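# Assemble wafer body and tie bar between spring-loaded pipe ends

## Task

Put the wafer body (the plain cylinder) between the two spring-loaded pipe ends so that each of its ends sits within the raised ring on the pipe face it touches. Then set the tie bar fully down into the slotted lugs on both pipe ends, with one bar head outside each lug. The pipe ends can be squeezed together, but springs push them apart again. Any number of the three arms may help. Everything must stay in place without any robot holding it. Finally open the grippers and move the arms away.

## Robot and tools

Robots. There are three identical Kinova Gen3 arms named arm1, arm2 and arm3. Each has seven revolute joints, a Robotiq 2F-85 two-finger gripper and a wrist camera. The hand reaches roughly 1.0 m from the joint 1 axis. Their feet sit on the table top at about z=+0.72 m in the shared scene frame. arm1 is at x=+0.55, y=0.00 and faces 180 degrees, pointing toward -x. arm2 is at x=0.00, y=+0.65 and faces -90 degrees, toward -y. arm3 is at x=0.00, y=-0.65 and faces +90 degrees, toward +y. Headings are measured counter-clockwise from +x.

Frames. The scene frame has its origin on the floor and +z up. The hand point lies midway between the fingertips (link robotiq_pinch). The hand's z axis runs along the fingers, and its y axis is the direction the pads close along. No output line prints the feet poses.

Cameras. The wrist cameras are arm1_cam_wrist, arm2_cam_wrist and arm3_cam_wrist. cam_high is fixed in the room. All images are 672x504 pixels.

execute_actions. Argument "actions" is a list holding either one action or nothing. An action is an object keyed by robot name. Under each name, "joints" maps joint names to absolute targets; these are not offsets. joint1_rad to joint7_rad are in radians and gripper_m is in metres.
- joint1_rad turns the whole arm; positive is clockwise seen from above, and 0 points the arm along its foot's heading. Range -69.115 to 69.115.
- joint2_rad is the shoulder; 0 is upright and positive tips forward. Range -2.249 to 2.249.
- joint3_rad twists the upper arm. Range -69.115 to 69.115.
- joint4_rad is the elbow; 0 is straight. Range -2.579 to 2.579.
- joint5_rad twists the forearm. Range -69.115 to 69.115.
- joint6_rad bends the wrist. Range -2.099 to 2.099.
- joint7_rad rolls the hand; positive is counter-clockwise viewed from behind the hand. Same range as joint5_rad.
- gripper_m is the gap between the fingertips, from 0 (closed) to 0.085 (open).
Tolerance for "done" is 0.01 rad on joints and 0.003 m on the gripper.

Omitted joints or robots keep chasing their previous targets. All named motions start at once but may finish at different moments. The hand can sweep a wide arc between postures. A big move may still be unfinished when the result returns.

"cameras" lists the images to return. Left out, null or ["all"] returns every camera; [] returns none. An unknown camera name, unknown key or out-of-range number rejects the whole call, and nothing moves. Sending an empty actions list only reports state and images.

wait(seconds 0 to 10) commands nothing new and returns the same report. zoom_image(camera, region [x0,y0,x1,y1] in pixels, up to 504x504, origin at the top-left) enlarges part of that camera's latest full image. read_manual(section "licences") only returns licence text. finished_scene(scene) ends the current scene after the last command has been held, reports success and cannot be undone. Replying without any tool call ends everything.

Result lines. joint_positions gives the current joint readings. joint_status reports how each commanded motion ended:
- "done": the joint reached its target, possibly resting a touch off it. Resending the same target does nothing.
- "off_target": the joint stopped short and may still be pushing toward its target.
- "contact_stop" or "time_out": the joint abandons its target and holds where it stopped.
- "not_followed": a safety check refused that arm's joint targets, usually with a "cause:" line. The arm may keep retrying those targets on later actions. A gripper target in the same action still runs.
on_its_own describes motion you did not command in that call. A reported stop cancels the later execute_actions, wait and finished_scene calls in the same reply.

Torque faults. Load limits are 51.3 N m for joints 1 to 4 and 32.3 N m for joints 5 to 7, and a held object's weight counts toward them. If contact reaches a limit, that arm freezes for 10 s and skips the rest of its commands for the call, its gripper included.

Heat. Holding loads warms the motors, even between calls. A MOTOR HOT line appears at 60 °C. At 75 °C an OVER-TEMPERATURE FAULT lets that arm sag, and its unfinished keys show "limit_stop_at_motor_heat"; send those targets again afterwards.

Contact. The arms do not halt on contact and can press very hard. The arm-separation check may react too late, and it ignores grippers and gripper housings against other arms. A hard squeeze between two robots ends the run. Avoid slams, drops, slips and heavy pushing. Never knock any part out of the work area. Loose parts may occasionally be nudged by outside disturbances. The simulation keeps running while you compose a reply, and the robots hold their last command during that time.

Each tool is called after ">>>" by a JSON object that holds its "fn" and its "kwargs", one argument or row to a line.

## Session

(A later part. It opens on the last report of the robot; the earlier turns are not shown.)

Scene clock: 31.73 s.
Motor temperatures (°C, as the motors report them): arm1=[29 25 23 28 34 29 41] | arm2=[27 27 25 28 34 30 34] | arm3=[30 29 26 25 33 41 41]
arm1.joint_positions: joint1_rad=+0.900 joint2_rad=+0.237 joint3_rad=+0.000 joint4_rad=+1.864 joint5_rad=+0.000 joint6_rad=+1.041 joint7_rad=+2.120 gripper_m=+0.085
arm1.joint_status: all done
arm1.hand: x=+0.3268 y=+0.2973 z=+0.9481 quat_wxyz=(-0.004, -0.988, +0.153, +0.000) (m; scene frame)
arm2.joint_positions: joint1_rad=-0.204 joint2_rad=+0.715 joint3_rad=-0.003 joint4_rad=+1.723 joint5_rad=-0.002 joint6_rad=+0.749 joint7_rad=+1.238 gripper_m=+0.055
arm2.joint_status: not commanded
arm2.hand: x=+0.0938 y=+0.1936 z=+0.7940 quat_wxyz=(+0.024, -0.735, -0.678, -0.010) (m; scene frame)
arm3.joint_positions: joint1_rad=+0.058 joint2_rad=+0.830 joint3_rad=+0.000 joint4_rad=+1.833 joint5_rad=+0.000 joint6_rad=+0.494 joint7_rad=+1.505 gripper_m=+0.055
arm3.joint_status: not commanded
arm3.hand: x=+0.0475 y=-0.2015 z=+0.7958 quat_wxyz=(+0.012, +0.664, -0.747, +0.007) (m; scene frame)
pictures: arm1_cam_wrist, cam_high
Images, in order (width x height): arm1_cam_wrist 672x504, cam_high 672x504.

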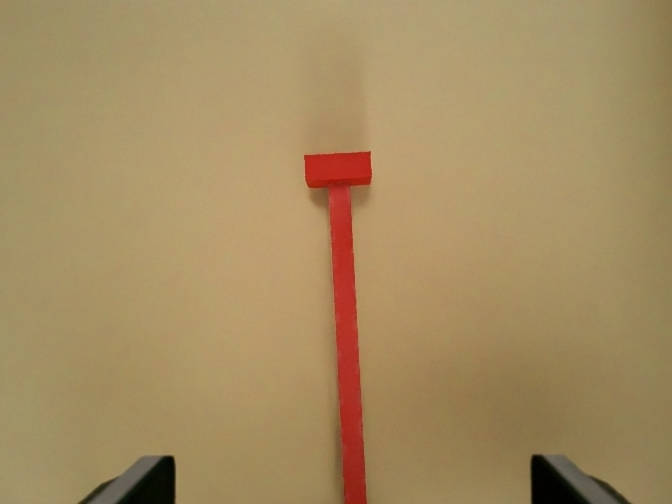

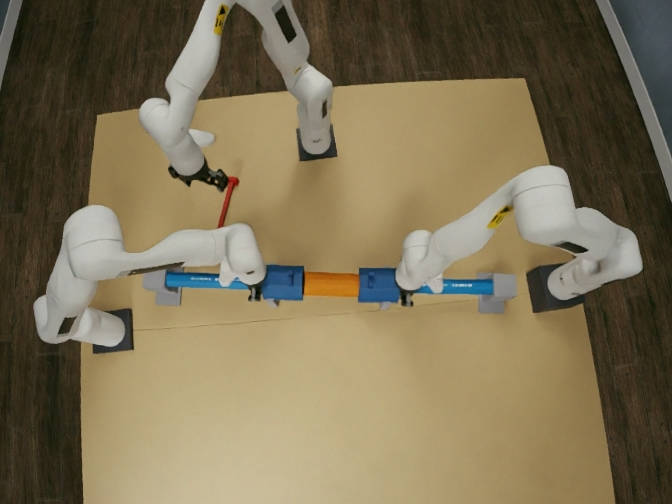

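>>> {"fn": "execute_actions", "kwargs": {
  "actions": [
    {"arm1":{"joints":{"joint2_rad":0.6435,"joint4_rad":2.115,"joint6_rad":0.383,"joint7_rad":2.15,"gripper_m":0.04}}}
  ],
  "cameras": []
}}

>>> {"fn": "execute_actions", "kwargs": {
  "actions": [
    {"arm1":{"joints":{"gripper_m":0.0}}}
  ],
  "cameras": []
}}

>>> {"fn": "execute_actions", "kwargs": {
  "actions": [
    {"arm1":{"joints":{"joint2_rad":0.0,"joint4_rad":2.1,"joint6_rad":1.041}}}
  ],
  "cameras": ["arm1_cam_wrist"]
}}

Scene clock: 33.47 s.
Motor temperatures (°C, as the motors report them): arm1=[29 25 23 28 34 29 41] | arm2=[27 27 25 28 34 30 34] | arm3=[30 29 26 25 33 41 41]
arm1.joint_positions: joint1_rad=+0.900 joint2_rad=+0.643 joint3_rad=+0.000 joint4_rad=+2.115 joint5_rad=+0.000 joint6_rad=+0.383 joint7_rad=+2.150 gripper_m=+0.040
arm1.joint_status: all done
arm1.hand: x=+0.3262 y=+0.2958 z=+0.7431 quat_wxyz=(-0.004, -0.990, +0.138, +0.001) (m; scene frame)
arm2.joint_positions: joint1_rad=-0.204 joint2_rad=+0.715 joint3_rad=-0.003 joint4_rad=+1.723 joint5_rad=-0.002 joint6_rad=+0.749 joint7_rad=+1.238 gripper_m=+0.055
arm2.joint_status: not commanded
arm2.hand: x=+0.0938 y=+0.1936 z=+0.7940 quat_wxyz=(+0.024, -0.735, -0.678, -0.010) (m; scene frame)
arm3.joint_positions: joint1_rad=+0.058 joint2_rad=+0.830 joint3_rad=+0.000 joint4_rad=+1.833 joint5_rad=+0.000 joint6_rad=+0.494 joint7_rad=+1.505 gripper_m=+0.055
arm3.joint_status: not commanded
arm3.hand: x=+0.0475 y=-0.2015 z=+0.7958 quat_wxyz=(+0.012, +0.664, -0.747, +0.007) (m; scene frame)
pictures: none
No camera images: the call's "cameras" was empty. Leave "cameras" out to get every camera's image.

Scene clock: 34.27 s.
Motor temperatures (°C, as the motors report them): arm1=[29 25 23 28 34 29 41] | arm2=[27 27 25 28 34 30 34] | arm3=[30 30 26 25 33 41 41]
arm1.joint_positions: joint1_rad=+0.900 joint2_rad=+0.643 joint3_rad=+0.000 joint4_rad=+2.115 joint5_rad=+0.000 joint6_rad=+0.383 joint7_rad=+2.150 gripper_m=+0.009
arm1.joint_status: gripper_m off_target (ended at +0.009, target +0.000)
arm1.hand: x=+0.3261 y=+0.2960 z=+0.7434 quat_wxyz=(-0.004, -0.990, +0.138, +0.001) (m; scene frame)
arm2.joint_positions: joint1_rad=-0.204 joint2_rad=+0.715 joint3_rad=-0.003 joint4_rad=+1.723 joint5_rad=-0.002 joint6_rad=+0.749 joint7_rad=+1.238 gripper_m=+0.055
arm2.joint_status: not commanded
arm2.hand: x=+0.0938 y=+0.1936 z=+0.7940 quat_wxyz=(+0.024, -0.735, -0.678, -0.010) (m; scene frame)
arm3.joint_positions: joint1_rad=+0.058 joint2_rad=+0.830 joint3_rad=+0.000 joint4_rad=+1.833 joint5_rad=+0.000 joint6_rad=+0.494 joint7_rad=+1.505 gripper_m=+0.055
arm3.joint_status: not commanded
arm3.hand: x=+0.0475 y=-0.2015 z=+0.7958 quat_wxyz=(+0.012, +0.664, -0.747, +0.007) (m; scene frame)
pictures: none
No camera images: the call's "cameras" was empty. Leave "cameras" out to get every camera's image.

Scene clock: 36.17 s.
Motor temperatures (°C, as the motors report them): arm1=[29 25 23 28 34 29 41] | arm2=[27 27 25 28 34 30 34] | arm3=[30 30 26 25 33 41 41]
arm1.joint_positions: joint1_rad=+0.900 joint2_rad=+0.001 joint3_rad=+0.000 joint4_rad=+2.101 joint5_rad=+0.000 joint6_rad=+1.041 joint7_rad=+2.150 gripper_m=+0.009
arm1.joint_status: all done
arm1.hand: x=+0.3915 y=+0.2229 z=+0.9601 quat_wxyz=(-0.004, -0.990, +0.138, +0.000) (m; scene frame)
arm2.joint_positions: joint1_rad=-0.204 joint2_rad=+0.715 joint3_rad=-0.003 joint4_rad=+1.723 joint5_rad=-0.002 joint6_rad=+0.749 joint7_rad=+1.238 gripper_m=+0.055
arm2.joint_status: not commanded
arm2.hand: x=+0.0938 y=+0.1936 z=+0.7940 quat_wxyz=(+0.024, -0.735, -0.678, -0.010) (m; scene frame)
arm3.joint_positions: joint1_rad=+0.058 joint2_rad=+0.830 joint3_rad=+0.000 joint4_rad=+1.833 joint5_rad=+0.000 joint6_rad=+0.494 joint7_rad=+1.505 gripper_m=+0.055
arm3.joint_status: not commanded
arm3.hand: x=+0.0475 y=-0.2015 z=+0.7958 quat_wxyz=(+0.012, +0.664, -0.747, +0.007) (m; scene frame)
pictures: arm1_cam_wrist
Images, in order (width x height): arm1_cam_wrist 672x504.

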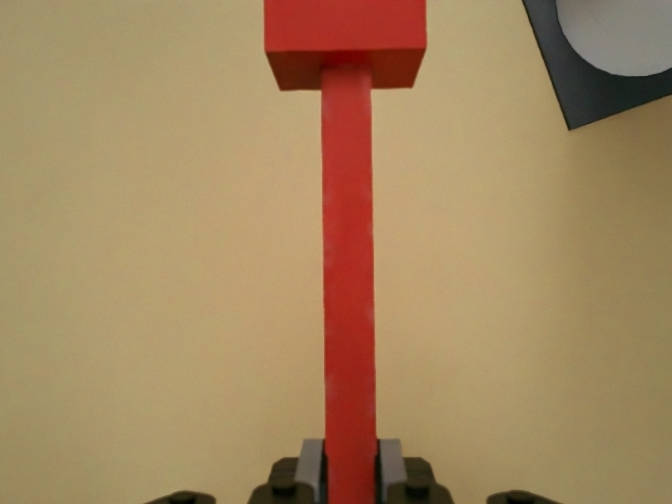

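Swing to centre, then extend.

>>> {"fn": "execute_actions", "kwargs": {
  "actions": [
    {"arm1":{"joints":{"joint1_rad":-0.02,"joint7_rad":3.03}}}
  ],
  "cameras": []
}}

>>> {"fn": "execute_actions", "kwargs": {
  "actions": [
    {"arm1":{"joints":{"joint2_rad":0.492,"joint4_rad":1.543,"joint6_rad":1.107}}}
  ],
  "cameras": ["arm1_cam_wrist","cam_high"]
}}

Scene clock: 38.53 s.
Motor temperatures (°C, as the motors report them): arm1=[29 25 23 28 34 29 41] | arm2=[27 27 25 28 34 30 34] | arm3=[30 30 26 25 33 41 41]
arm1.joint_positions: joint1_rad=-0.020 joint2_rad=+0.001 joint3_rad=+0.000 joint4_rad=+2.101 joint5_rad=+0.000 joint6_rad=+1.041 joint7_rad=+3.030 gripper_m=+0.009
arm1.joint_status: all done
arm1.hand: x=+0.2782 y=+0.0093 z=+0.9620 quat_wxyz=(-0.002, -0.724, -0.690, +0.003) (m; scene frame)
arm2.joint_positions: joint1_rad=-0.204 joint2_rad=+0.715 joint3_rad=-0.003 joint4_rad=+1.723 joint5_rad=-0.002 joint6_rad=+0.749 joint7_rad=+1.238 gripper_m=+0.055
arm2.joint_status: not commanded
arm2.hand: x=+0.0938 y=+0.1936 z=+0.7940 quat_wxyz=(+0.024, -0.735, -0.678, -0.010) (m; scene frame)
arm3.joint_positions: joint1_rad=+0.058 joint2_rad=+0.830 joint3_rad=+0.000 joint4_rad=+1.833 joint5_rad=+0.000 joint6_rad=+0.494 joint7_rad=+1.505 gripper_m=+0.055
arm3.joint_status: not commanded
arm3.hand: x=+0.0475 y=-0.2015 z=+0.7958 quat_wxyz=(+0.012, +0.664, -0.747, +0.007) (m; scene frame)
pictures: none
No camera images: the call's "cameras" was empty. Leave "cameras" out to get every camera's image.

Scene clock: 40.30 s.
Motor temperatures (°C, as the motors report them): arm1=[29 25 23 28 34 29 41] | arm2=[27 27 25 28 34 30 34] | arm3=[30 30 26 25 33 41 41]
arm1.joint_positions: joint1_rad=-0.020 joint2_rad=+0.493 joint3_rad=+0.000 joint4_rad=+1.544 joint5_rad=+0.000 joint6_rad=+1.107 joint7_rad=+3.030 gripper_m=+0.009
arm1.joint_status: all done
arm1.hand: x=+0.0705 y=-0.0044 z=+0.9304 quat_wxyz=(-0.003, -0.724, -0.690, +0.003) (m; scene frame)
arm2.joint_positions: joint1_rad=-0.204 joint2_rad=+0.715 joint3_rad=-0.003 joint4_rad=+1.723 joint5_rad=-0.002 joint6_rad=+0.749 joint7_rad=+1.238 gripper_m=+0.055
arm2.joint_status: not commanded
arm2.hand: x=+0.0938 y=+0.1936 z=+0.7940 quat_wxyz=(+0.024, -0.735, -0.678, -0.010) (m; scene frame)
arm3.joint_positions: joint1_rad=+0.058 joint2_rad=+0.830 joint3_rad=+0.000 joint4_rad=+1.833 joint5_rad=+0.000 joint6_rad=+0.494 joint7_rad=+1.505 gripper_m=+0.055
arm3.joint_status: not commanded
arm3.hand: x=+0.0475 y=-0.2015 z=+0.7958 quat_wxyz=(+0.012, +0.664, -0.747, +0.007) (m; scene frame)
pictures: arm1_cam_wrist, cam_high
Images, in order (width x height): arm1_cam_wrist 672x504, cam_high 672x504.

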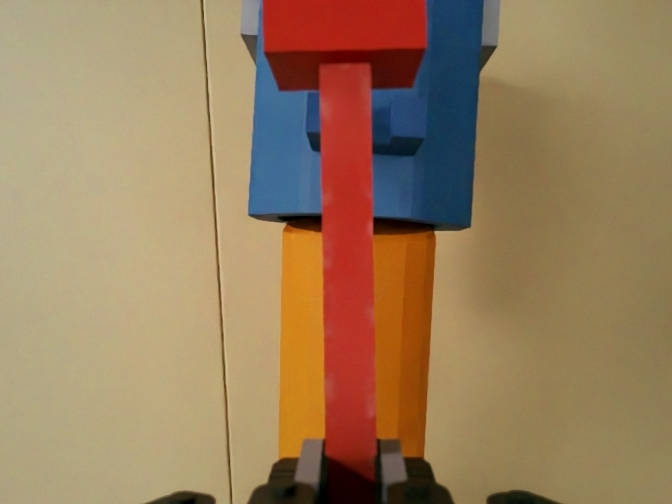

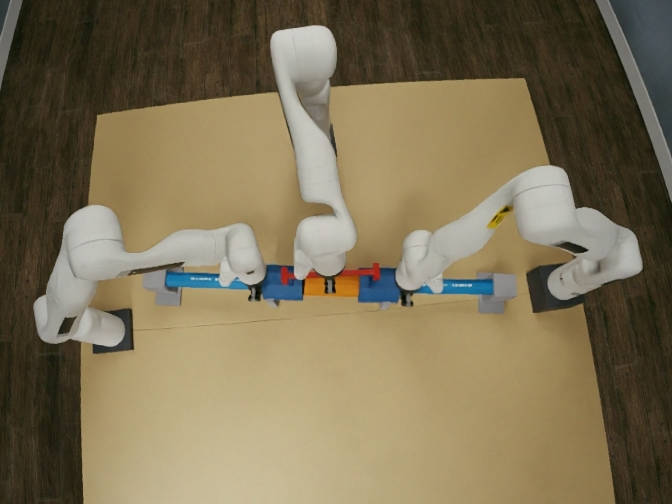

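>>> {"fn": "execute_actions", "kwargs": {
  "actions": [
    {"arm1":{"joints":{"joint1_rad":0.005,"joint2_rad":0.5146,"joint4_rad":1.595,"joint6_rad":1.032,"joint7_rad":3.015}}}
  ],
  "cameras": ["arm1_cam_wrist","cam_high","arm3_cam_wrist"]
}}

Scene clock: 41.13 s.
Motor temperatures (°C, as the motors report them): arm1=[29 25 23 28 34 29 41] | arm2=[27 27 25 28 34 30 34] | arm3=[30 30 26 25 33 41 41]
arm1.joint_positions: joint1_rad=+0.004 joint2_rad=+0.512 joint3_rad=-0.001 joint4_rad=+1.595 joint5_rad=-0.001 joint6_rad=+1.033 joint7_rad=+3.015 gripper_m=+0.009
arm1.joint_status: all done
arm1.hand: x=+0.0729 y=+0.0063 z=+0.9070 quat_wxyz=(-0.002, -0.737, -0.676, +0.005) (m; scene frame)
arm2.joint_positions: joint1_rad=-0.204 joint2_rad=+0.715 joint3_rad=-0.003 joint4_rad=+1.723 joint5_rad=-0.002 joint6_rad=+0.749 joint7_rad=+1.238 gripper_m=+0.055
arm2.joint_status: not commanded
arm2.hand: x=+0.0938 y=+0.1936 z=+0.7940 quat_wxyz=(+0.024, -0.735, -0.678, -0.010) (m; scene frame)
arm3.joint_positions: joint1_rad=+0.058 joint2_rad=+0.830 joint3_rad=+0.000 joint4_rad=+1.833 joint5_rad=+0.000 joint6_rad=+0.494 joint7_rad=+1.505 gripper_m=+0.055
arm3.joint_status: not commanded
arm3.hand: x=+0.0475 y=-0.2015 z=+0.7958 quat_wxyz=(+0.012, +0.664, -0.747, +0.007) (m; scene frame)
pictures: arm1_cam_wrist, arm3_cam_wrist, cam_high
Images, in order (width x height): arm1_cam_wrist 672x504, arm3_cam_wrist 672x504, cam_high 672x504.

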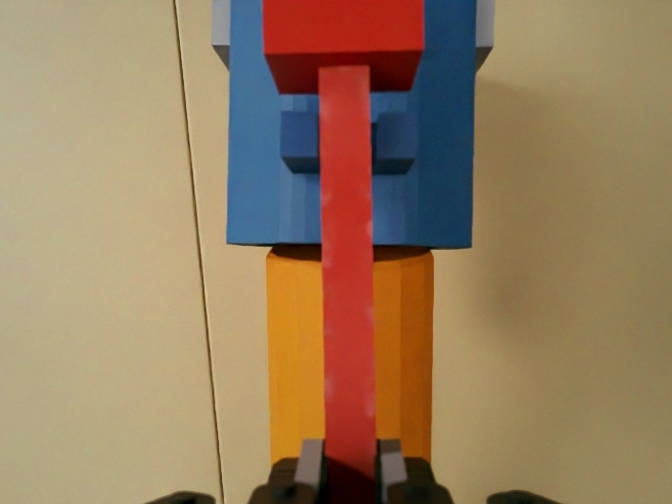

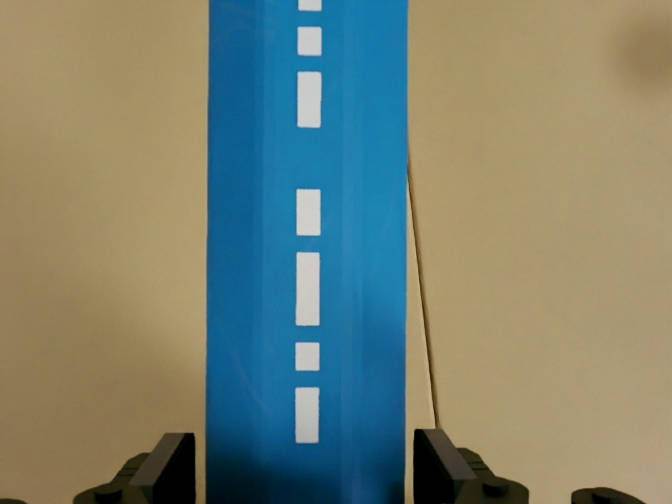

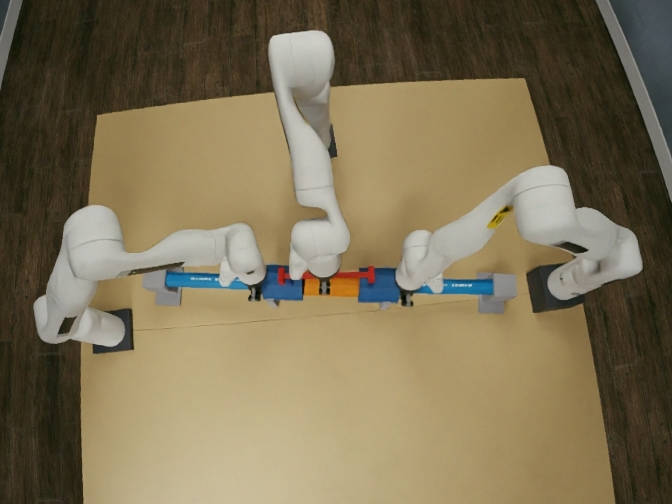

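>>> {"fn": "execute_actions", "kwargs": {
  "actions": [
    {"arm1":{"joints":{"joint1_rad":-0.007,"joint7_rad":3.005}}}
  ],
  "cameras": []
}}

>>> {"fn": "execute_actions", "kwargs": {
  "actions": [
    {"arm1":{"joints":{"joint2_rad":0.536,"joint3_rad":0,"joint4_rad":1.62,"joint5_rad":0,"joint6_rad":0.9856}}}
  ],
  "cameras": ["arm1_cam_wrist","cam_high"]
}}

>>> {"fn": "zoom_image", "kwargs": {
  "camera": "cam_high",
  "region": [240, 230, 430, 330]
}}

Scene clock: 48.17 s.
Motor temperatures (°C, as the motors report them): arm1=[29 26 23 28 34 29 41] | arm2=[27 27 25 28 34 30 34] | arm3=[30 30 26 25 33 41 41]
arm1.joint_positions: joint1_rad=-0.006 joint2_rad=+0.512 joint3_rad=+0.001 joint4_rad=+1.594 joint5_rad=+0.000 joint6_rad=+1.032 joint7_rad=+3.005 gripper_m=+0.009
arm1.joint_status: all done
arm1.hand: x=+0.0721 y=+0.0027 z=+0.9074 quat_wxyz=(-0.001, -0.737, -0.676, +0.005) (m; scene frame)
arm2.joint_positions: joint1_rad=-0.204 joint2_rad=+0.715 joint3_rad=-0.003 joint4_rad=+1.723 joint5_rad=-0.002 joint6_rad=+0.749 joint7_rad=+1.238 gripper_m=+0.055
arm2.joint_status: not commanded
arm2.hand: x=+0.0938 y=+0.1936 z=+0.7940 quat_wxyz=(+0.024, -0.735, -0.678, -0.010) (m; scene frame)
arm3.joint_positions: joint1_rad=+0.058 joint2_rad=+0.830 joint3_rad=+0.000 joint4_rad=+1.833 joint5_rad=+0.000 joint6_rad=+0.494 joint7_rad=+1.505 gripper_m=+0.055
arm3.joint_status: not commanded
arm3.hand: x=+0.0475 y=-0.2016 z=+0.7958 quat_wxyz=(+0.012, +0.664, -0.747, +0.007) (m; scene frame)
pictures: none
No camera images: the call's "cameras" was empty. Leave "cameras" out to get every camera's image.

Scene clock: 50.10 s.
Motor temperatures (°C, as the motors report them): arm1=[29 26 23 28 34 29 41] | arm2=[27 27 25 28 34 30 34] | arm3=[30 30 26 25 33 41 41]
arm1.joint_positions: joint1_rad=-0.006 joint2_rad=+0.515 joint3_rad=+0.001 joint4_rad=+1.616 joint5_rad=+0.000 joint6_rad=+0.993 joint7_rad=+3.005 gripper_m=+0.009
arm1.joint_status: joint2_rad time_out (moved +0.003 of +0.024); the others done
arm1.hand: x=+0.0705 y=+0.0022 z=+0.9003 quat_wxyz=(+0.004, -0.737, -0.676, +0.010) (m; scene frame)
arm2.joint_positions: joint1_rad=-0.204 joint2_rad=+0.715 joint3_rad=-0.002 joint4_rad=+1.723 joint5_rad=-0.002 joint6_rad=+0.749 joint7_rad=+1.238 gripper_m=+0.055
arm2.joint_status: not commanded
arm2.hand: x=+0.0935 y=+0.1937 z=+0.7940 quat_wxyz=(+0.024, -0.735, -0.677, -0.010) (m; scene frame)
arm3.joint_positions: joint1_rad=+0.058 joint2_rad=+0.830 joint3_rad=+0.000 joint4_rad=+1.833 joint5_rad=+0.000 joint6_rad=+0.494 joint7_rad=+1.505 gripper_m=+0.055
arm3.joint_status: not commanded
arm3.hand: x=+0.0475 y=-0.2016 z=+0.7958 quat_wxyz=(+0.012, +0.664, -0.747, +0.007) (m; scene frame)
pictures: arm1_cam_wrist, cam_high
Images, in order (width x height): arm1_cam_wrist 672x504, cam_high 672x504.

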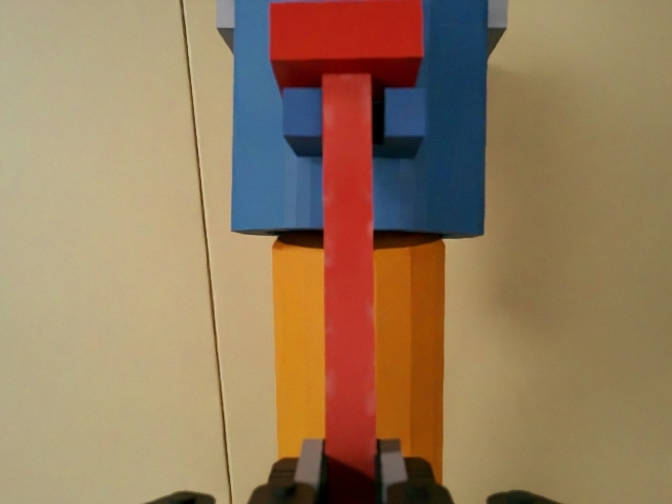

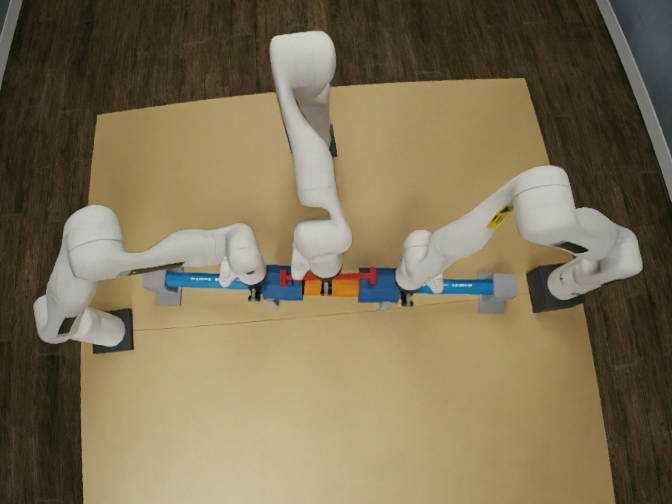

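Region (240, 230, 430, 330) of cam_high's 672x504 image, scaled by 2.653, with more detail than that image has; it fills the top 265 rows of this view, and the rest is white.

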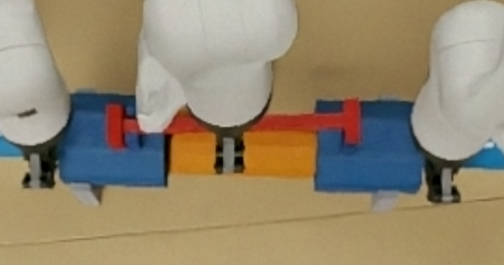

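>>> {"fn": "execute_actions", "kwargs": {
  "actions": [
    {"arm3":{"joints":{"joint1_rad":0.059,"joint2_rad":0.8415,"joint4_rad":1.78,"joint6_rad":0.52}},"arm2":{"joints":{"joint1_rad":-0.197,"joint2_rad":0.713,"joint3_rad":0,"joint4_rad":1.701,"joint5_rad":0,"joint6_rad":0.728,"joint7_rad":1.24}}}
  ],
  "cameras": ["arm1_cam_wrist","cam_high"]
}}

>>> {"fn": "zoom_image", "kwargs": {
  "camera": "cam_high",
  "region": [240, 230, 430, 330]
}}

Scene clock: 52.30 s.
Motor temperatures (°C, as the motors report them): arm1=[29 26 23 28 34 29 41] | arm2=[27 27 25 28 34 30 34] | arm3=[30 30 26 25 33 41 41]
arm1.joint_positions: joint1_rad=-0.005 joint2_rad=+0.515 joint3_rad=+0.002 joint4_rad=+1.616 joint5_rad=+0.000 joint6_rad=+0.993 joint7_rad=+3.005 gripper_m=+0.009
arm1.joint_status: not commanded
arm1.hand: x=+0.0705 y=+0.0035 z=+0.9001 quat_wxyz=(+0.004, -0.738, -0.675, +0.010) (m; scene frame)
arm2.joint_positions: joint1_rad=-0.204 joint2_rad=+0.717 joint3_rad=-0.002 joint4_rad=+1.726 joint5_rad=-0.002 joint6_rad=+0.751 joint7_rad=+1.238 gripper_m=+0.055
arm2.joint_status: joint4_rad time_out (moved +0.003 of -0.022); joint6_rad time_out (moved +0.002 of -0.021); the others done
arm2.hand: x=+0.0926 y=+0.1959 z=+0.7926 quat_wxyz=(+0.027, -0.735, -0.677, -0.011) (m; scene frame)
arm3.joint_positions: joint1_rad=+0.059 joint2_rad=+0.848 joint3_rad=+0.000 joint4_rad=+1.803 joint5_rad=+0.000 joint6_rad=+0.539 joint7_rad=+1.505 gripper_m=+0.055
arm3.joint_status: joint4_rad time_out (moved -0.030 of -0.053); joint6_rad time_out (moved +0.045 of +0.026); the others done
arm3.hand: x=+0.0479 y=-0.2033 z=+0.7922 quat_wxyz=(+0.023, +0.664, -0.747, +0.018) (m; scene frame)
pictures: arm1_cam_wrist, cam_high
Images, in order (width x height): arm1_cam_wrist 672x504, cam_high 672x504.

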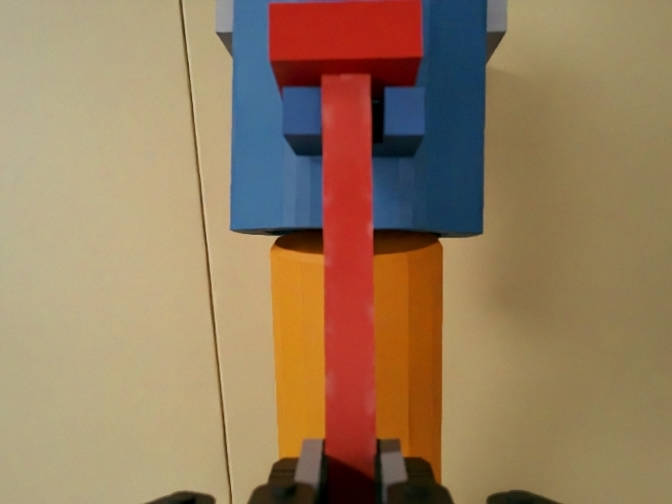

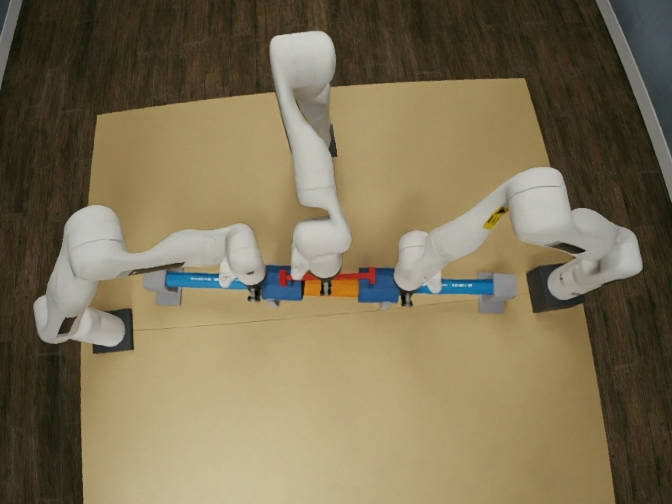

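Region (240, 230, 430, 330) of cam_high's 672x504 image, scaled by 2.653, with more detail than that image has; it fills the top 265 rows of this view, and the rest is white.

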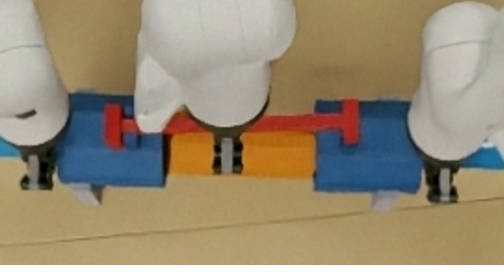

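>>> {"fn": "execute_actions", "kwargs": {
  "actions": [
    {"arm1":{"joints":{"joint1_rad":-0.04,"joint2_rad":0.426,"joint3_rad":0,"joint4_rad":1.47,"joint6_rad":1.2456}}}
  ],
  "cameras": []
}}

>>> {"fn": "execute_actions", "kwargs": {
  "actions": [
    {"arm1":{"joints":{"joint7_rad":-0.16}}}
  ],
  "cameras": ["arm1_cam_wrist","cam_high"]
}}

Scene clock: 53.53 s.
Motor temperatures (°C, as the motors report them): arm1=[29 26 23 28 34 29 41] | arm2=[27 27 25 28 34 30 34] | arm3=[30 30 26 25 33 41 41]
arm1.joint_positions: joint1_rad=-0.040 joint2_rad=+0.427 joint3_rad=+0.000 joint4_rad=+1.471 joint5_rad=+0.000 joint6_rad=+1.246 joint7_rad=+3.005 gripper_m=+0.009
arm1.joint_status: all done
arm1.hand: x=+0.0787 y=-0.0129 z=+0.9829 quat_wxyz=(-0.003, -0.725, -0.688, +0.003) (m; scene frame)
arm2.joint_positions: joint1_rad=-0.203 joint2_rad=+0.717 joint3_rad=-0.002 joint4_rad=+1.726 joint5_rad=-0.002 joint6_rad=+0.751 joint7_rad=+1.238 gripper_m=+0.055
arm2.joint_status: not commanded
arm2.hand: x=+0.0925 y=+0.1957 z=+0.7927 quat_wxyz=(+0.027, -0.735, -0.677, -0.011) (m; scene frame)
arm3.joint_positions: joint1_rad=+0.059 joint2_rad=+0.848 joint3_rad=+0.000 joint4_rad=+1.804 joint5_rad=+0.000 joint6_rad=+0.540 joint7_rad=+1.505 gripper_m=+0.055
arm3.joint_status: not commanded
arm3.hand: x=+0.0478 y=-0.2041 z=+0.7922 quat_wxyz=(+0.024, +0.664, -0.747, +0.019) (m; scene frame)
pictures: none
No camera images: the call's "cameras" was empty. Leave "cameras" out to get every camera's image.

Scene clock: 56.63 s.
Motor temperatures (°C, as the motors report them): arm1=[29 26 23 28 34 29 41] | arm2=[27 27 25 28 34 30 34] | arm3=[30 30 26 25 33 41 41]
arm1.joint_positions: joint1_rad=-0.040 joint2_rad=+0.427 joint3_rad=+0.000 joint4_rad=+1.471 joint5_rad=+0.000 joint6_rad=+1.246 joint7_rad=-0.160 gripper_m=+0.009
arm1.joint_status: all done
arm1.hand: x=+0.0787 y=-0.0129 z=+0.9829 quat_wxyz=(-0.003, -0.680, +0.733, -0.003) (m; scene frame)
arm2.joint_positions: joint1_rad=-0.203 joint2_rad=+0.717 joint3_rad=-0.002 joint4_rad=+1.726 joint5_rad=-0.002 joint6_rad=+0.751 joint7_rad=+1.238 gripper_m=+0.055
arm2.joint_status: not commanded
arm2.hand: x=+0.0925 y=+0.1957 z=+0.7927 quat_wxyz=(+0.027, -0.735, -0.677, -0.011) (m; scene frame)
arm3.joint_positions: joint1_rad=+0.059 joint2_rad=+0.848 joint3_rad=+0.000 joint4_rad=+1.804 joint5_rad=+0.000 joint6_rad=+0.540 joint7_rad=+1.505 gripper_m=+0.055
arm3.joint_status: not commanded
arm3.hand: x=+0.0478 y=-0.2041 z=+0.7922 quat_wxyz=(+0.024, +0.664, -0.747, +0.019) (m; scene frame)
pictures: arm1_cam_wrist, cam_high
Images, in order (width x height): arm1_cam_wrist 672x504, cam_high 672x504.

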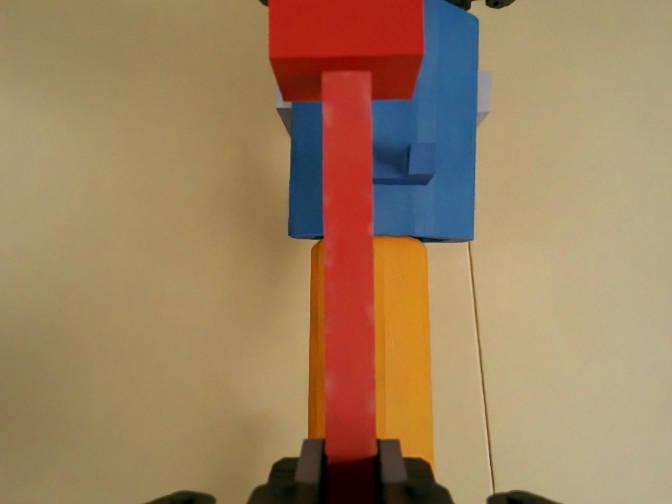

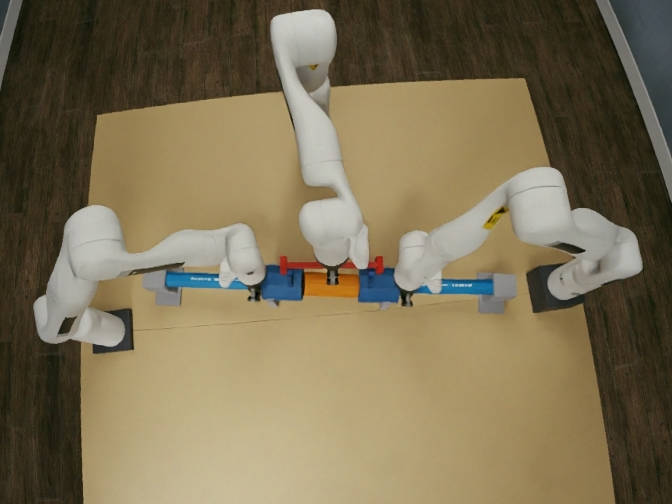

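>>> {"fn": "execute_actions", "kwargs": {
  "actions": [
    {"arm1":{"joints":{"joint1_rad":0,"joint2_rad":0.0,"joint4_rad":2.1,"joint6_rad":1.041,"joint7_rad":0}}}
  ],
  "cameras": []
}}

>>> {"fn": "execute_actions", "kwargs": {
  "actions": [
    {"arm1":{"joints":{"joint2_rad":0.565,"joint4_rad":2.337,"joint6_rad":0.24}}}
  ],
  "cameras": []
}}

>>> {"fn": "execute_actions", "kwargs": {
  "actions": [
    {"arm1":{"joints":{"gripper_m":0.085}}}
  ],
  "cameras": []
}}

>>> {"fn": "execute_actions", "kwargs": {
  "actions": [
    {"arm1":{"joints":{"joint2_rad":0.0,"joint4_rad":2.1,"joint6_rad":1.041}}}
  ],
  "cameras": []
}}

>>> {"fn": "execute_actions", "kwargs": {
  "actions": [
    {"arm1":{"joints":{"joint1_rad":-0.04,"joint2_rad":0.492,"joint4_rad":1.543,"joint6_rad":1.107,"joint7_rad":-0.16}}}
  ],
  "cameras": []
}}

>>> {"fn": "execute_actions", "kwargs": {
  "actions": [
    {"arm1":{"joints":{"joint2_rad":0.656,"joint4_rad":1.6956,"joint6_rad":0.79}}}
  ],
  "cameras": ["arm1_cam_wrist","cam_high"]
}}

Scene clock: 58.73 s.
Motor temperatures (°C, as the motors report them): arm1=[29 26 23 28 34 29 41] | arm2=[27 27 25 28 34 30 34] | arm3=[30 30 26 25 33 41 41]
arm1.joint_positions: joint1_rad=+0.000 joint2_rad=+0.001 joint3_rad=+0.000 joint4_rad=+2.101 joint5_rad=+0.000 joint6_rad=+1.041 joint7_rad=+0.000 gripper_m=+0.009
arm1.joint_status: all done
arm1.hand: x=+0.2785 y=+0.0146 z=+0.9619 quat_wxyz=(-0.003, -0.723, +0.691, -0.002) (m; scene frame)
arm2.joint_positions: joint1_rad=-0.203 joint2_rad=+0.717 joint3_rad=-0.002 joint4_rad=+1.726 joint5_rad=-0.002 joint6_rad=+0.751 joint7_rad=+1.238 gripper_m=+0.055
arm2.joint_status: not commanded
arm2.hand: x=+0.0925 y=+0.1957 z=+0.7927 quat_wxyz=(+0.027, -0.735, -0.677, -0.011) (m; scene frame)
arm3.joint_positions: joint1_rad=+0.059 joint2_rad=+0.848 joint3_rad=+0.000 joint4_rad=+1.804 joint5_rad=+0.000 joint6_rad=+0.540 joint7_rad=+1.505 gripper_m=+0.055
arm3.joint_status: not commanded
arm3.hand: x=+0.0478 y=-0.2041 z=+0.7922 quat_wxyz=(+0.024, +0.664, -0.747, +0.019) (m; scene frame)
pictures: none
No camera images: the call's "cameras" was empty. Leave "cameras" out to get every camera's image.

Scene clock: 60.53 s.
Motor temperatures (°C, as the motors report them): arm1=[29 26 23 28 34 29 41] | arm2=[27 27 25 28 34 30 34] | arm3=[30 30 26 25 33 41 41]
arm1.joint_positions: joint1_rad=+0.000 joint2_rad=+0.565 joint3_rad=+0.000 joint4_rad=+2.337 joint5_rad=+0.000 joint6_rad=+0.240 joint7_rad=+0.000 gripper_m=+0.009
arm1.joint_status: all done
arm1.hand: x=+0.2497 y=+0.0118 z=+0.7502 quat_wxyz=(-0.003, -0.723, +0.691, -0.002) (m; scene frame)
arm2.joint_positions: joint1_rad=-0.203 joint2_rad=+0.717 joint3_rad=-0.002 joint4_rad=+1.726 joint5_rad=-0.002 joint6_rad=+0.751 joint7_rad=+1.238 gripper_m=+0.055
arm2.joint_status: not commanded
arm2.hand: x=+0.0925 y=+0.1957 z=+0.7927 quat_wxyz=(+0.027, -0.735, -0.677, -0.011) (m; scene frame)
arm3.joint_positions: joint1_rad=+0.059 joint2_rad=+0.848 joint3_rad=+0.000 joint4_rad=+1.804 joint5_rad=+0.000 joint6_rad=+0.540 joint7_rad=+1.505 gripper_m=+0.055
arm3.joint_status: not commanded
arm3.hand: x=+0.0478 y=-0.2041 z=+0.7922 quat_wxyz=(+0.024, +0.664, -0.747, +0.019) (m; scene frame)
pictures: none
No camera images: the call's "cameras" was empty. Leave "cameras" out to get every camera's image.

Scene clock: 61.77 s.
Motor temperatures (°C, as the motors report them): arm1=[29 26 23 28 34 29 41] | arm2=[27 27 25 28 34 30 34] | arm3=[30 30 26 25 33 41 41]
arm1.joint_positions: joint1_rad=+0.000 joint2_rad=+0.565 joint3_rad=+0.000 joint4_rad=+2.337 joint5_rad=+0.000 joint6_rad=+0.240 joint7_rad=+0.000 gripper_m=+0.085
arm1.joint_status: all done
arm1.hand: x=+0.2495 y=+0.0118 z=+0.7503 quat_wxyz=(-0.003, -0.723, +0.691, -0.002) (m; scene frame)
arm2.joint_positions: joint1_rad=-0.203 joint2_rad=+0.717 joint3_rad=-0.002 joint4_rad=+1.726 joint5_rad=-0.002 joint6_rad=+0.751 joint7_rad=+1.238 gripper_m=+0.055
arm2.joint_status: not commanded
arm2.hand: x=+0.0925 y=+0.1957 z=+0.7927 quat_wxyz=(+0.027, -0.735, -0.677, -0.011) (m; scene frame)
arm3.joint_positions: joint1_rad=+0.059 joint2_rad=+0.848 joint3_rad=+0.000 joint4_rad=+1.804 joint5_rad=+0.000 joint6_rad=+0.540 joint7_rad=+1.505 gripper_m=+0.055
arm3.joint_status: not commanded
arm3.hand: x=+0.0478 y=-0.2041 z=+0.7922 quat_wxyz=(+0.024, +0.664, -0.747, +0.019) (m; scene frame)
pictures: none
No camera images: the call's "cameras" was empty. Leave "cameras" out to get every camera's image.

Scene clock: 63.57 s.
Motor temperatures (°C, as the motors report them): arm1=[29 26 23 28 34 29 41] | arm2=[27 27 25 28 34 30 34] | arm3=[30 30 26 25 33 41 41]
arm1.joint_positions: joint1_rad=+0.000 joint2_rad=+0.000 joint3_rad=+0.000 joint4_rad=+2.100 joint5_rad=+0.000 joint6_rad=+1.041 joint7_rad=+0.000 gripper_m=+0.085
arm1.joint_status: all done
arm1.hand: x=+0.2781 y=+0.0146 z=+0.9622 quat_wxyz=(-0.004, -0.723, +0.691, -0.002) (m; scene frame)
arm2.joint_positions: joint1_rad=-0.203 joint2_rad=+0.717 joint3_rad=-0.002 joint4_rad=+1.726 joint5_rad=-0.002 joint6_rad=+0.751 joint7_rad=+1.238 gripper_m=+0.055
arm2.joint_status: not commanded
arm2.hand: x=+0.0925 y=+0.1957 z=+0.7927 quat_wxyz=(+0.027, -0.735, -0.677, -0.011) (m; scene frame)
arm3.joint_positions: joint1_rad=+0.059 joint2_rad=+0.848 joint3_rad=+0.000 joint4_rad=+1.804 joint5_rad=+0.000 joint6_rad=+0.540 joint7_rad=+1.505 gripper_m=+0.055
arm3.joint_status: not commanded
arm3.hand: x=+0.0478 y=-0.2041 z=+0.7922 quat_wxyz=(+0.024, +0.664, -0.747, +0.019) (m; scene frame)
pictures: none
No camera images: the call's "cameras" was empty. Leave "cameras" out to get every camera's image.

Scene clock: 65.33 s.
Motor temperatures (°C, as the motors report them): arm1=[29 26 23 28 34 29 41] | arm2=[27 27 25 28 34 30 34] | arm3=[30 30 26 25 33 41 41]
arm1.joint_positions: joint1_rad=-0.040 joint2_rad=+0.492 joint3_rad=+0.000 joint4_rad=+1.543 joint5_rad=+0.000 joint6_rad=+1.107 joint7_rad=-0.160 gripper_m=+0.085
arm1.joint_status: all done
arm1.hand: x=+0.0703 y=-0.0140 z=+0.9311 quat_wxyz=(-0.003, -0.680, +0.733, -0.002) (m; scene frame)
arm2.joint_positions: joint1_rad=-0.203 joint2_rad=+0.717 joint3_rad=-0.002 joint4_rad=+1.726 joint5_rad=-0.002 joint6_rad=+0.751 joint7_rad=+1.238 gripper_m=+0.055
arm2.joint_status: not commanded
arm2.hand: x=+0.0925 y=+0.1957 z=+0.7927 quat_wxyz=(+0.027, -0.735, -0.677, -0.011) (m; scene frame)
arm3.joint_positions: joint1_rad=+0.059 joint2_rad=+0.848 joint3_rad=+0.000 joint4_rad=+1.804 joint5_rad=+0.000 joint6_rad=+0.540 joint7_rad=+1.505 gripper_m=+0.055
arm3.joint_status: not commanded
arm3.hand: x=+0.0478 y=-0.2041 z=+0.7922 quat_wxyz=(+0.024, +0.664, -0.747, +0.019) (m; scene frame)
pictures: none
No camera images: the call's "cameras" was empty. Leave "cameras" out to get every camera's image.

Scene clock: 66.43 s.
Motor temperatures (°C, as the motors report them): arm1=[29 26 23 28 34 29 41] | arm2=[27 27 25 28 34 30 34] | arm3=[30 30 26 25 33 41 41]
arm1.joint_positions: joint1_rad=-0.040 joint2_rad=+0.656 joint3_rad=+0.000 joint4_rad=+1.696 joint5_rad=+0.000 joint6_rad=+0.790 joint7_rad=-0.160 gripper_m=+0.085
arm1.joint_status: all done
arm1.hand: x=+0.0698 y=-0.0149 z=+0.8132 quat_wxyz=(-0.003, -0.680, +0.733, -0.002) (m; scene frame)
arm2.joint_positions: joint1_rad=-0.203 joint2_rad=+0.717 joint3_rad=-0.002 joint4_rad=+1.726 joint5_rad=-0.002 joint6_rad=+0.751 joint7_rad=+1.238 gripper_m=+0.055
arm2.joint_status: not commanded
arm2.hand: x=+0.0925 y=+0.1957 z=+0.7927 quat_wxyz=(+0.027, -0.735, -0.677, -0.011) (m; scene frame)
arm3.joint_positions: joint1_rad=+0.059 joint2_rad=+0.848 joint3_rad=+0.000 joint4_rad=+1.804 joint5_rad=+0.000 joint6_rad=+0.540 joint7_rad=+1.505 gripper_m=+0.055
arm3.joint_status: not commanded
arm3.hand: x=+0.0478 y=-0.2041 z=+0.7922 quat_wxyz=(+0.024, +0.664, -0.747, +0.019) (m; scene frame)
pictures: arm1_cam_wrist, cam_high
Images, in order (width x height): arm1_cam_wrist 672x504, cam_high 672x504.

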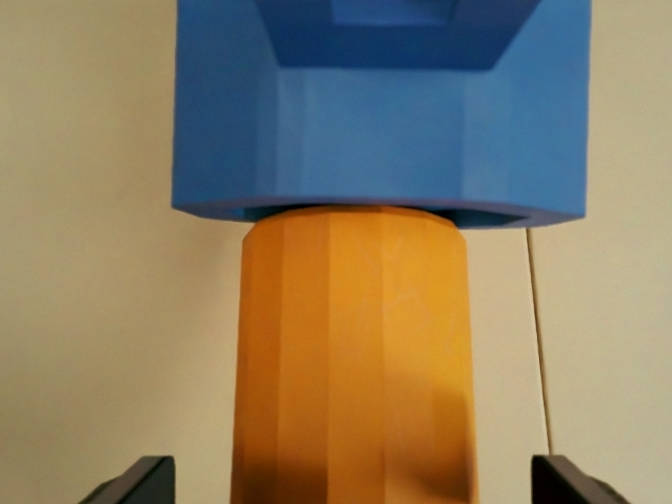

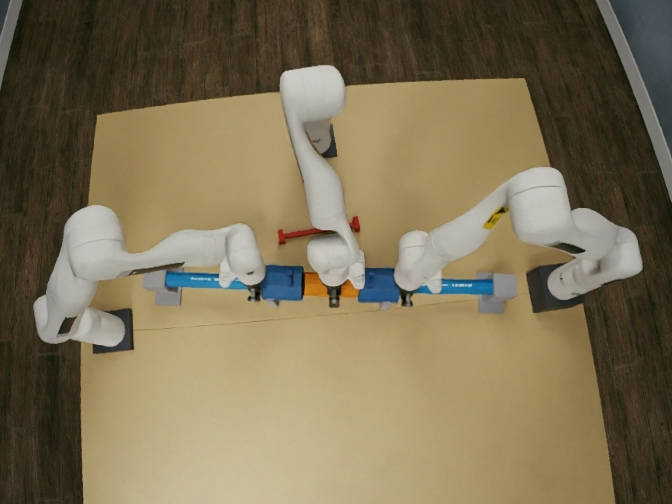

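>>> {"fn": "execute_actions", "kwargs": {
  "actions": [
    {"arm1":{"joints":{"joint1_rad":-0.11,"joint2_rad":0.6976,"joint4_rad":1.705,"joint6_rad":0.739,"joint7_rad":-0.23}}}
  ],
  "cameras": []
}}

>>> {"fn": "execute_actions", "kwargs": {
  "actions": [
    {"arm1":{"joints":{"gripper_m":0.04}}}
  ],
  "cameras": []
}}

>>> {"fn": "execute_actions", "kwargs": {
  "actions": [
    {"arm3":{"joints":{"joint1_rad":0.056,"joint2_rad":0.81,"joint4_rad":1.89,"joint6_rad":0.4416}}}
  ],
  "cameras": []
}}

>>> {"fn": "execute_actions", "kwargs": {
  "actions": [
    {"arm1":{"joints":{"joint2_rad":0.665,"joint4_rad":1.677,"joint6_rad":0.80,"joint7_rad":-0.27}}}
  ],
  "cameras": ["arm1_cam_wrist","cam_high"]
}}

Scene clock: 67.43 s.
Motor temperatures (°C, as the motors report them): arm1=[29 26 23 28 34 29 41] | arm2=[27 27 25 28 34 30 34] | arm3=[30 30 26 25 33 41 41]
arm1.joint_positions: joint1_rad=-0.110 joint2_rad=+0.697 joint3_rad=+0.000 joint4_rad=+1.705 joint5_rad=+0.000 joint6_rad=+0.739 joint7_rad=-0.230 gripper_m=+0.085
arm1.joint_status: all done
arm1.hand: x=+0.0700 y=-0.0489 z=+0.7913 quat_wxyz=(-0.003, -0.680, +0.733, -0.002) (m; scene frame)
arm2.joint_positions: joint1_rad=-0.203 joint2_rad=+0.717 joint3_rad=-0.002 joint4_rad=+1.726 joint5_rad=-0.002 joint6_rad=+0.751 joint7_rad=+1.238 gripper_m=+0.055
arm2.joint_status: not commanded
arm2.hand: x=+0.0925 y=+0.1957 z=+0.7927 quat_wxyz=(+0.027, -0.735, -0.677, -0.011) (m; scene frame)
arm3.joint_positions: joint1_rad=+0.059 joint2_rad=+0.848 joint3_rad=+0.000 joint4_rad=+1.804 joint5_rad=+0.000 joint6_rad=+0.540 joint7_rad=+1.505 gripper_m=+0.055
arm3.joint_status: not commanded
arm3.hand: x=+0.0478 y=-0.2041 z=+0.7922 quat_wxyz=(+0.024, +0.664, -0.747, +0.019) (m; scene frame)
pictures: none
No camera images: the call's "cameras" was empty. Leave "cameras" out to get every camera's image.

Scene clock: 68.27 s.
Motor temperatures (°C, as the motors report them): arm1=[29 26 23 28 34 29 41] | arm2=[27 27 25 28 34 30 34] | arm3=[30 30 26 25 33 41 41]
arm1.joint_positions: joint1_rad=-0.110 joint2_rad=+0.696 joint3_rad=+0.000 joint4_rad=+1.704 joint5_rad=+0.000 joint6_rad=+0.739 joint7_rad=-0.230 gripper_m=+0.060
arm1.joint_status: gripper_m off_target (ended at +0.060, target +0.040)
arm1.hand: x=+0.0692 y=-0.0491 z=+0.7921 quat_wxyz=(-0.004, -0.680, +0.733, -0.001) (m; scene frame)
arm2.joint_positions: joint1_rad=-0.204 joint2_rad=+0.717 joint3_rad=-0.002 joint4_rad=+1.726 joint5_rad=-0.002 joint6_rad=+0.751 joint7_rad=+1.238 gripper_m=+0.055
arm2.joint_status: not commanded
arm2.hand: x=+0.0926 y=+0.1962 z=+0.7927 quat_wxyz=(+0.027, -0.735, -0.677, -0.011) (m; scene frame)
arm3.joint_positions: joint1_rad=+0.059 joint2_rad=+0.847 joint3_rad=+0.000 joint4_rad=+1.804 joint5_rad=+0.000 joint6_rad=+0.540 joint7_rad=+1.505 gripper_m=+0.055
arm3.joint_status: not commanded
arm3.hand: x=+0.0478 y=-0.2042 z=+0.7922 quat_wxyz=(+0.024, +0.664, -0.747, +0.019) (m; scene frame)
pictures: none
No camera images: the call's "cameras" was empty. Leave "cameras" out to get every camera's image.

Scene clock: 69.17 s.
Motor temperatures (°C, as the motors report them): arm1=[29 26 23 28 34 29 41] | arm2=[27 27 25 28 34 30 34] | arm3=[30 31 26 25 33 41 41]
arm1.joint_positions: joint1_rad=-0.110 joint2_rad=+0.697 joint3_rad=+0.000 joint4_rad=+1.704 joint5_rad=+0.000 joint6_rad=+0.739 joint7_rad=-0.230 gripper_m=+0.060
arm1.joint_status: not commanded
arm1.hand: x=+0.0693 y=-0.0492 z=+0.7918 quat_wxyz=(-0.004, -0.680, +0.733, -0.001) (m; scene frame)
arm2.joint_positions: joint1_rad=-0.204 joint2_rad=+0.717 joint3_rad=-0.002 joint4_rad=+1.726 joint5_rad=-0.002 joint6_rad=+0.751 joint7_rad=+1.238 gripper_m=+0.055
arm2.joint_status: not commanded
arm2.hand: x=+0.0926 y=+0.1962 z=+0.7927 quat_wxyz=(+0.027, -0.735, -0.677, -0.011) (m; scene frame)
arm3.joint_positions: joint1_rad=+0.056 joint2_rad=+0.812 joint3_rad=+0.000 joint4_rad=+1.892 joint5_rad=+0.000 joint6_rad=+0.443 joint7_rad=+1.505 gripper_m=+0.055
arm3.joint_status: all done
arm3.hand: x=+0.0461 y=-0.2151 z=+0.7958 quat_wxyz=(+0.008, +0.665, -0.747, +0.003) (m; scene frame)
pictures: none
No camera images: the call's "cameras" was empty. Leave "cameras" out to get every camera's image.

Scene clock: 69.83 s.
Motor temperatures (°C, as the motors report them): arm1=[29 26 23 28 34 29 41] | arm2=[27 27 25 28 34 30 34] | arm3=[30 31 26 25 33 41 41]
arm1.joint_positions: joint1_rad=-0.110 joint2_rad=+0.667 joint3_rad=+0.000 joint4_rad=+1.678 joint5_rad=+0.000 joint6_rad=+0.800 joint7_rad=-0.270 gripper_m=+0.060
arm1.joint_status: all done
arm1.hand: x=+0.0679 y=-0.0493 z=+0.8122 quat_wxyz=(-0.002, -0.665, +0.747, -0.003) (m; scene frame)
arm2.joint_positions: joint1_rad=-0.204 joint2_rad=+0.717 joint3_rad=-0.002 joint4_rad=+1.726 joint5_rad=-0.002 joint6_rad=+0.751 joint7_rad=+1.238 gripper_m=+0.055
arm2.joint_status: not commanded
arm2.hand: x=+0.0926 y=+0.1962 z=+0.7927 quat_wxyz=(+0.027, -0.735, -0.677, -0.011) (m; scene frame)
arm3.joint_positions: joint1_rad=+0.056 joint2_rad=+0.811 joint3_rad=+0.000 joint4_rad=+1.892 joint5_rad=+0.000 joint6_rad=+0.443 joint7_rad=+1.505 gripper_m=+0.055
arm3.joint_status: not commanded
arm3.hand: x=+0.0461 y=-0.2151 z=+0.7958 quat_wxyz=(+0.008, +0.665, -0.747, +0.003) (m; scene frame)
pictures: arm1_cam_wrist, cam_high
Images, in order (width x height): arm1_cam_wrist 672x504, cam_high 672x504.

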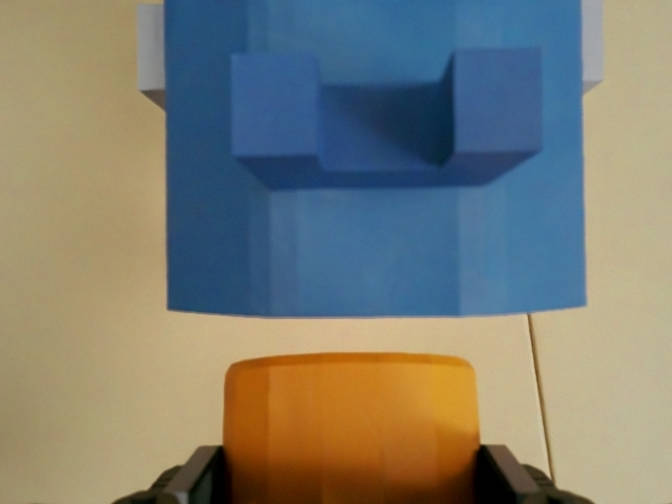

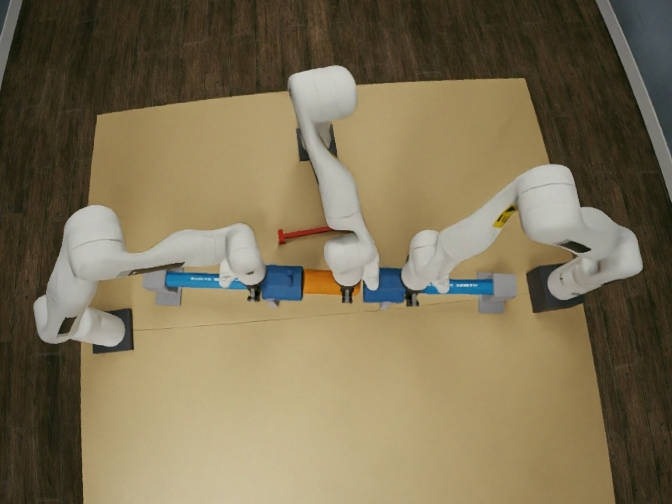

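>>> {"fn": "execute_actions", "kwargs": {
  "actions": [
    {"arm1":{"joints":{"joint2_rad":0.6476,"joint4_rad":1.649,"joint6_rad":0.845}}}
  ],
  "cameras": ["arm1_cam_wrist"]
}}

>>> {"fn": "execute_actions", "kwargs": {
  "actions": [
    {"arm3":{"joints":{"joint1_rad":0.059,"joint2_rad":0.8415,"joint4_rad":1.78,"joint6_rad":0.52}},"arm2":{"joints":{"joint1_rad":-0.197,"joint2_rad":0.713,"joint3_rad":0,"joint4_rad":1.701,"joint5_rad":0,"joint6_rad":0.728,"joint7_rad":1.24}}}
  ],
  "cameras": ["arm1_cam_wrist","cam_high"]
}}

Scene clock: 70.63 s.
Motor temperatures (°C, as the motors report them): arm1=[29 26 23 28 34 29 41] | arm2=[27 28 25 28 34 30 34] | arm3=[30 31 26 25 33 41 41]
arm1.joint_positions: joint1_rad=-0.110 joint2_rad=+0.649 joint3_rad=+0.000 joint4_rad=+1.650 joint5_rad=+0.000 joint6_rad=+0.845 joint7_rad=-0.270 gripper_m=+0.060
arm1.joint_status: all done
arm1.hand: x=+0.0639 y=-0.0498 z=+0.8272 quat_wxyz=(-0.002, -0.665, +0.747, -0.003) (m; scene frame)
arm2.joint_positions: joint1_rad=-0.204 joint2_rad=+0.717 joint3_rad=-0.002 joint4_rad=+1.726 joint5_rad=-0.002 joint6_rad=+0.751 joint7_rad=+1.238 gripper_m=+0.055
arm2.joint_status: not commanded
arm2.hand: x=+0.0926 y=+0.1962 z=+0.7927 quat_wxyz=(+0.027, -0.735, -0.677, -0.011) (m; scene frame)
arm3.joint_positions: joint1_rad=+0.056 joint2_rad=+0.811 joint3_rad=+0.000 joint4_rad=+1.892 joint5_rad=+0.000 joint6_rad=+0.443 joint7_rad=+1.505 gripper_m=+0.055
arm3.joint_status: not commanded
arm3.hand: x=+0.0461 y=-0.2151 z=+0.7958 quat_wxyz=(+0.008, +0.665, -0.747, +0.003) (m; scene frame)
pictures: arm1_cam_wrist
Images, in order (width x height): arm1_cam_wrist 672x504.

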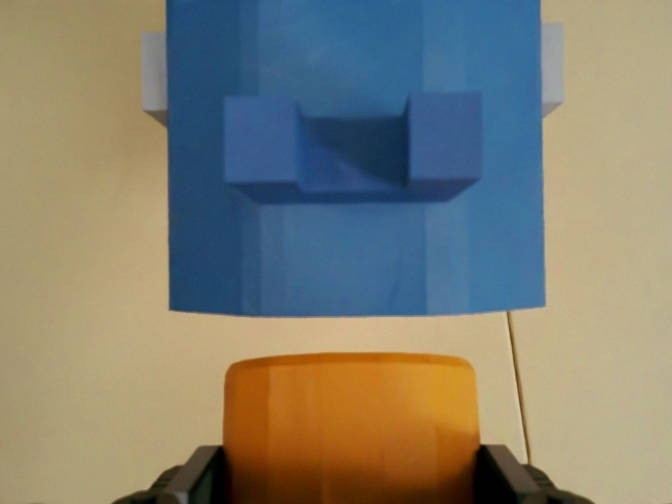

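Scene clock: 73.03 s.
Motor temperatures (°C, as the motors report them): arm1=[29 26 23 28 34 29 41] | arm2=[27 28 25 28 34 30 34] | arm3=[30 31 26 25 33 41 41]
arm1.joint_positions: joint1_rad=-0.110 joint2_rad=+0.649 joint3_rad=+0.000 joint4_rad=+1.650 joint5_rad=+0.000 joint6_rad=+0.845 joint7_rad=-0.270 gripper_m=+0.060
arm1.joint_status: not commanded
arm1.hand: x=+0.0639 y=-0.0497 z=+0.8272 quat_wxyz=(-0.002, -0.665, +0.747, -0.003) (m; scene frame)
arm2.joint_positions: joint1_rad=-0.203 joint2_rad=+0.721 joint3_rad=-0.002 joint4_rad=+1.726 joint5_rad=-0.002 joint6_rad=+0.749 joint7_rad=+1.238 gripper_m=+0.055
arm2.joint_status: joint4_rad time_out (moved +0.000 of -0.025); joint6_rad time_out (moved -0.002 of -0.023); the others done
arm2.hand: x=+0.0922 y=+0.1964 z=+0.7909 quat_wxyz=(+0.028, -0.735, -0.677, -0.012) (m; scene frame)
arm3.joint_positions: joint1_rad=+0.059 joint2_rad=+0.849 joint3_rad=+0.000 joint4_rad=+1.804 joint5_rad=+0.000 joint6_rad=+0.540 joint7_rad=+1.505 gripper_m=+0.055
arm3.joint_status: joint4_rad time_out (moved -0.088 of -0.112); joint6_rad time_out (moved +0.097 of +0.077); the others done
arm3.hand: x=+0.0478 y=-0.2051 z=+0.7915 quat_wxyz=(+0.025, +0.664, -0.747, +0.020) (m; scene frame)
pictures: arm1_cam_wrist, cam_high
Images, in order (width x height): arm1_cam_wrist 672x504, cam_high 672x504.

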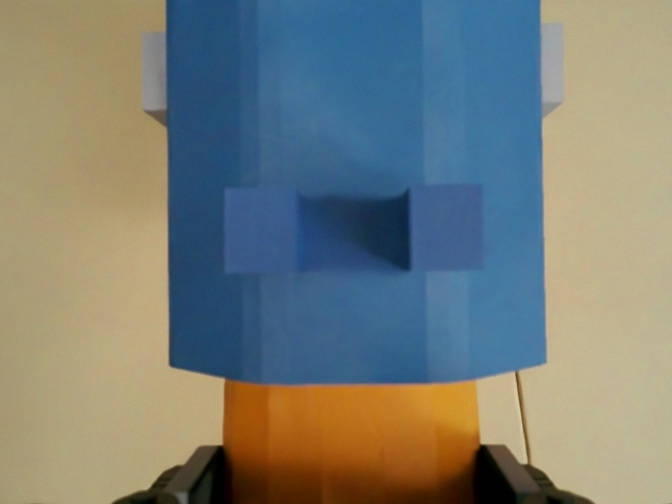

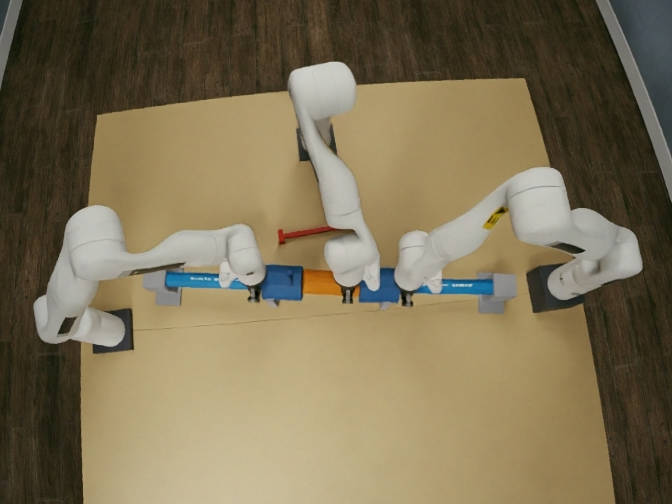

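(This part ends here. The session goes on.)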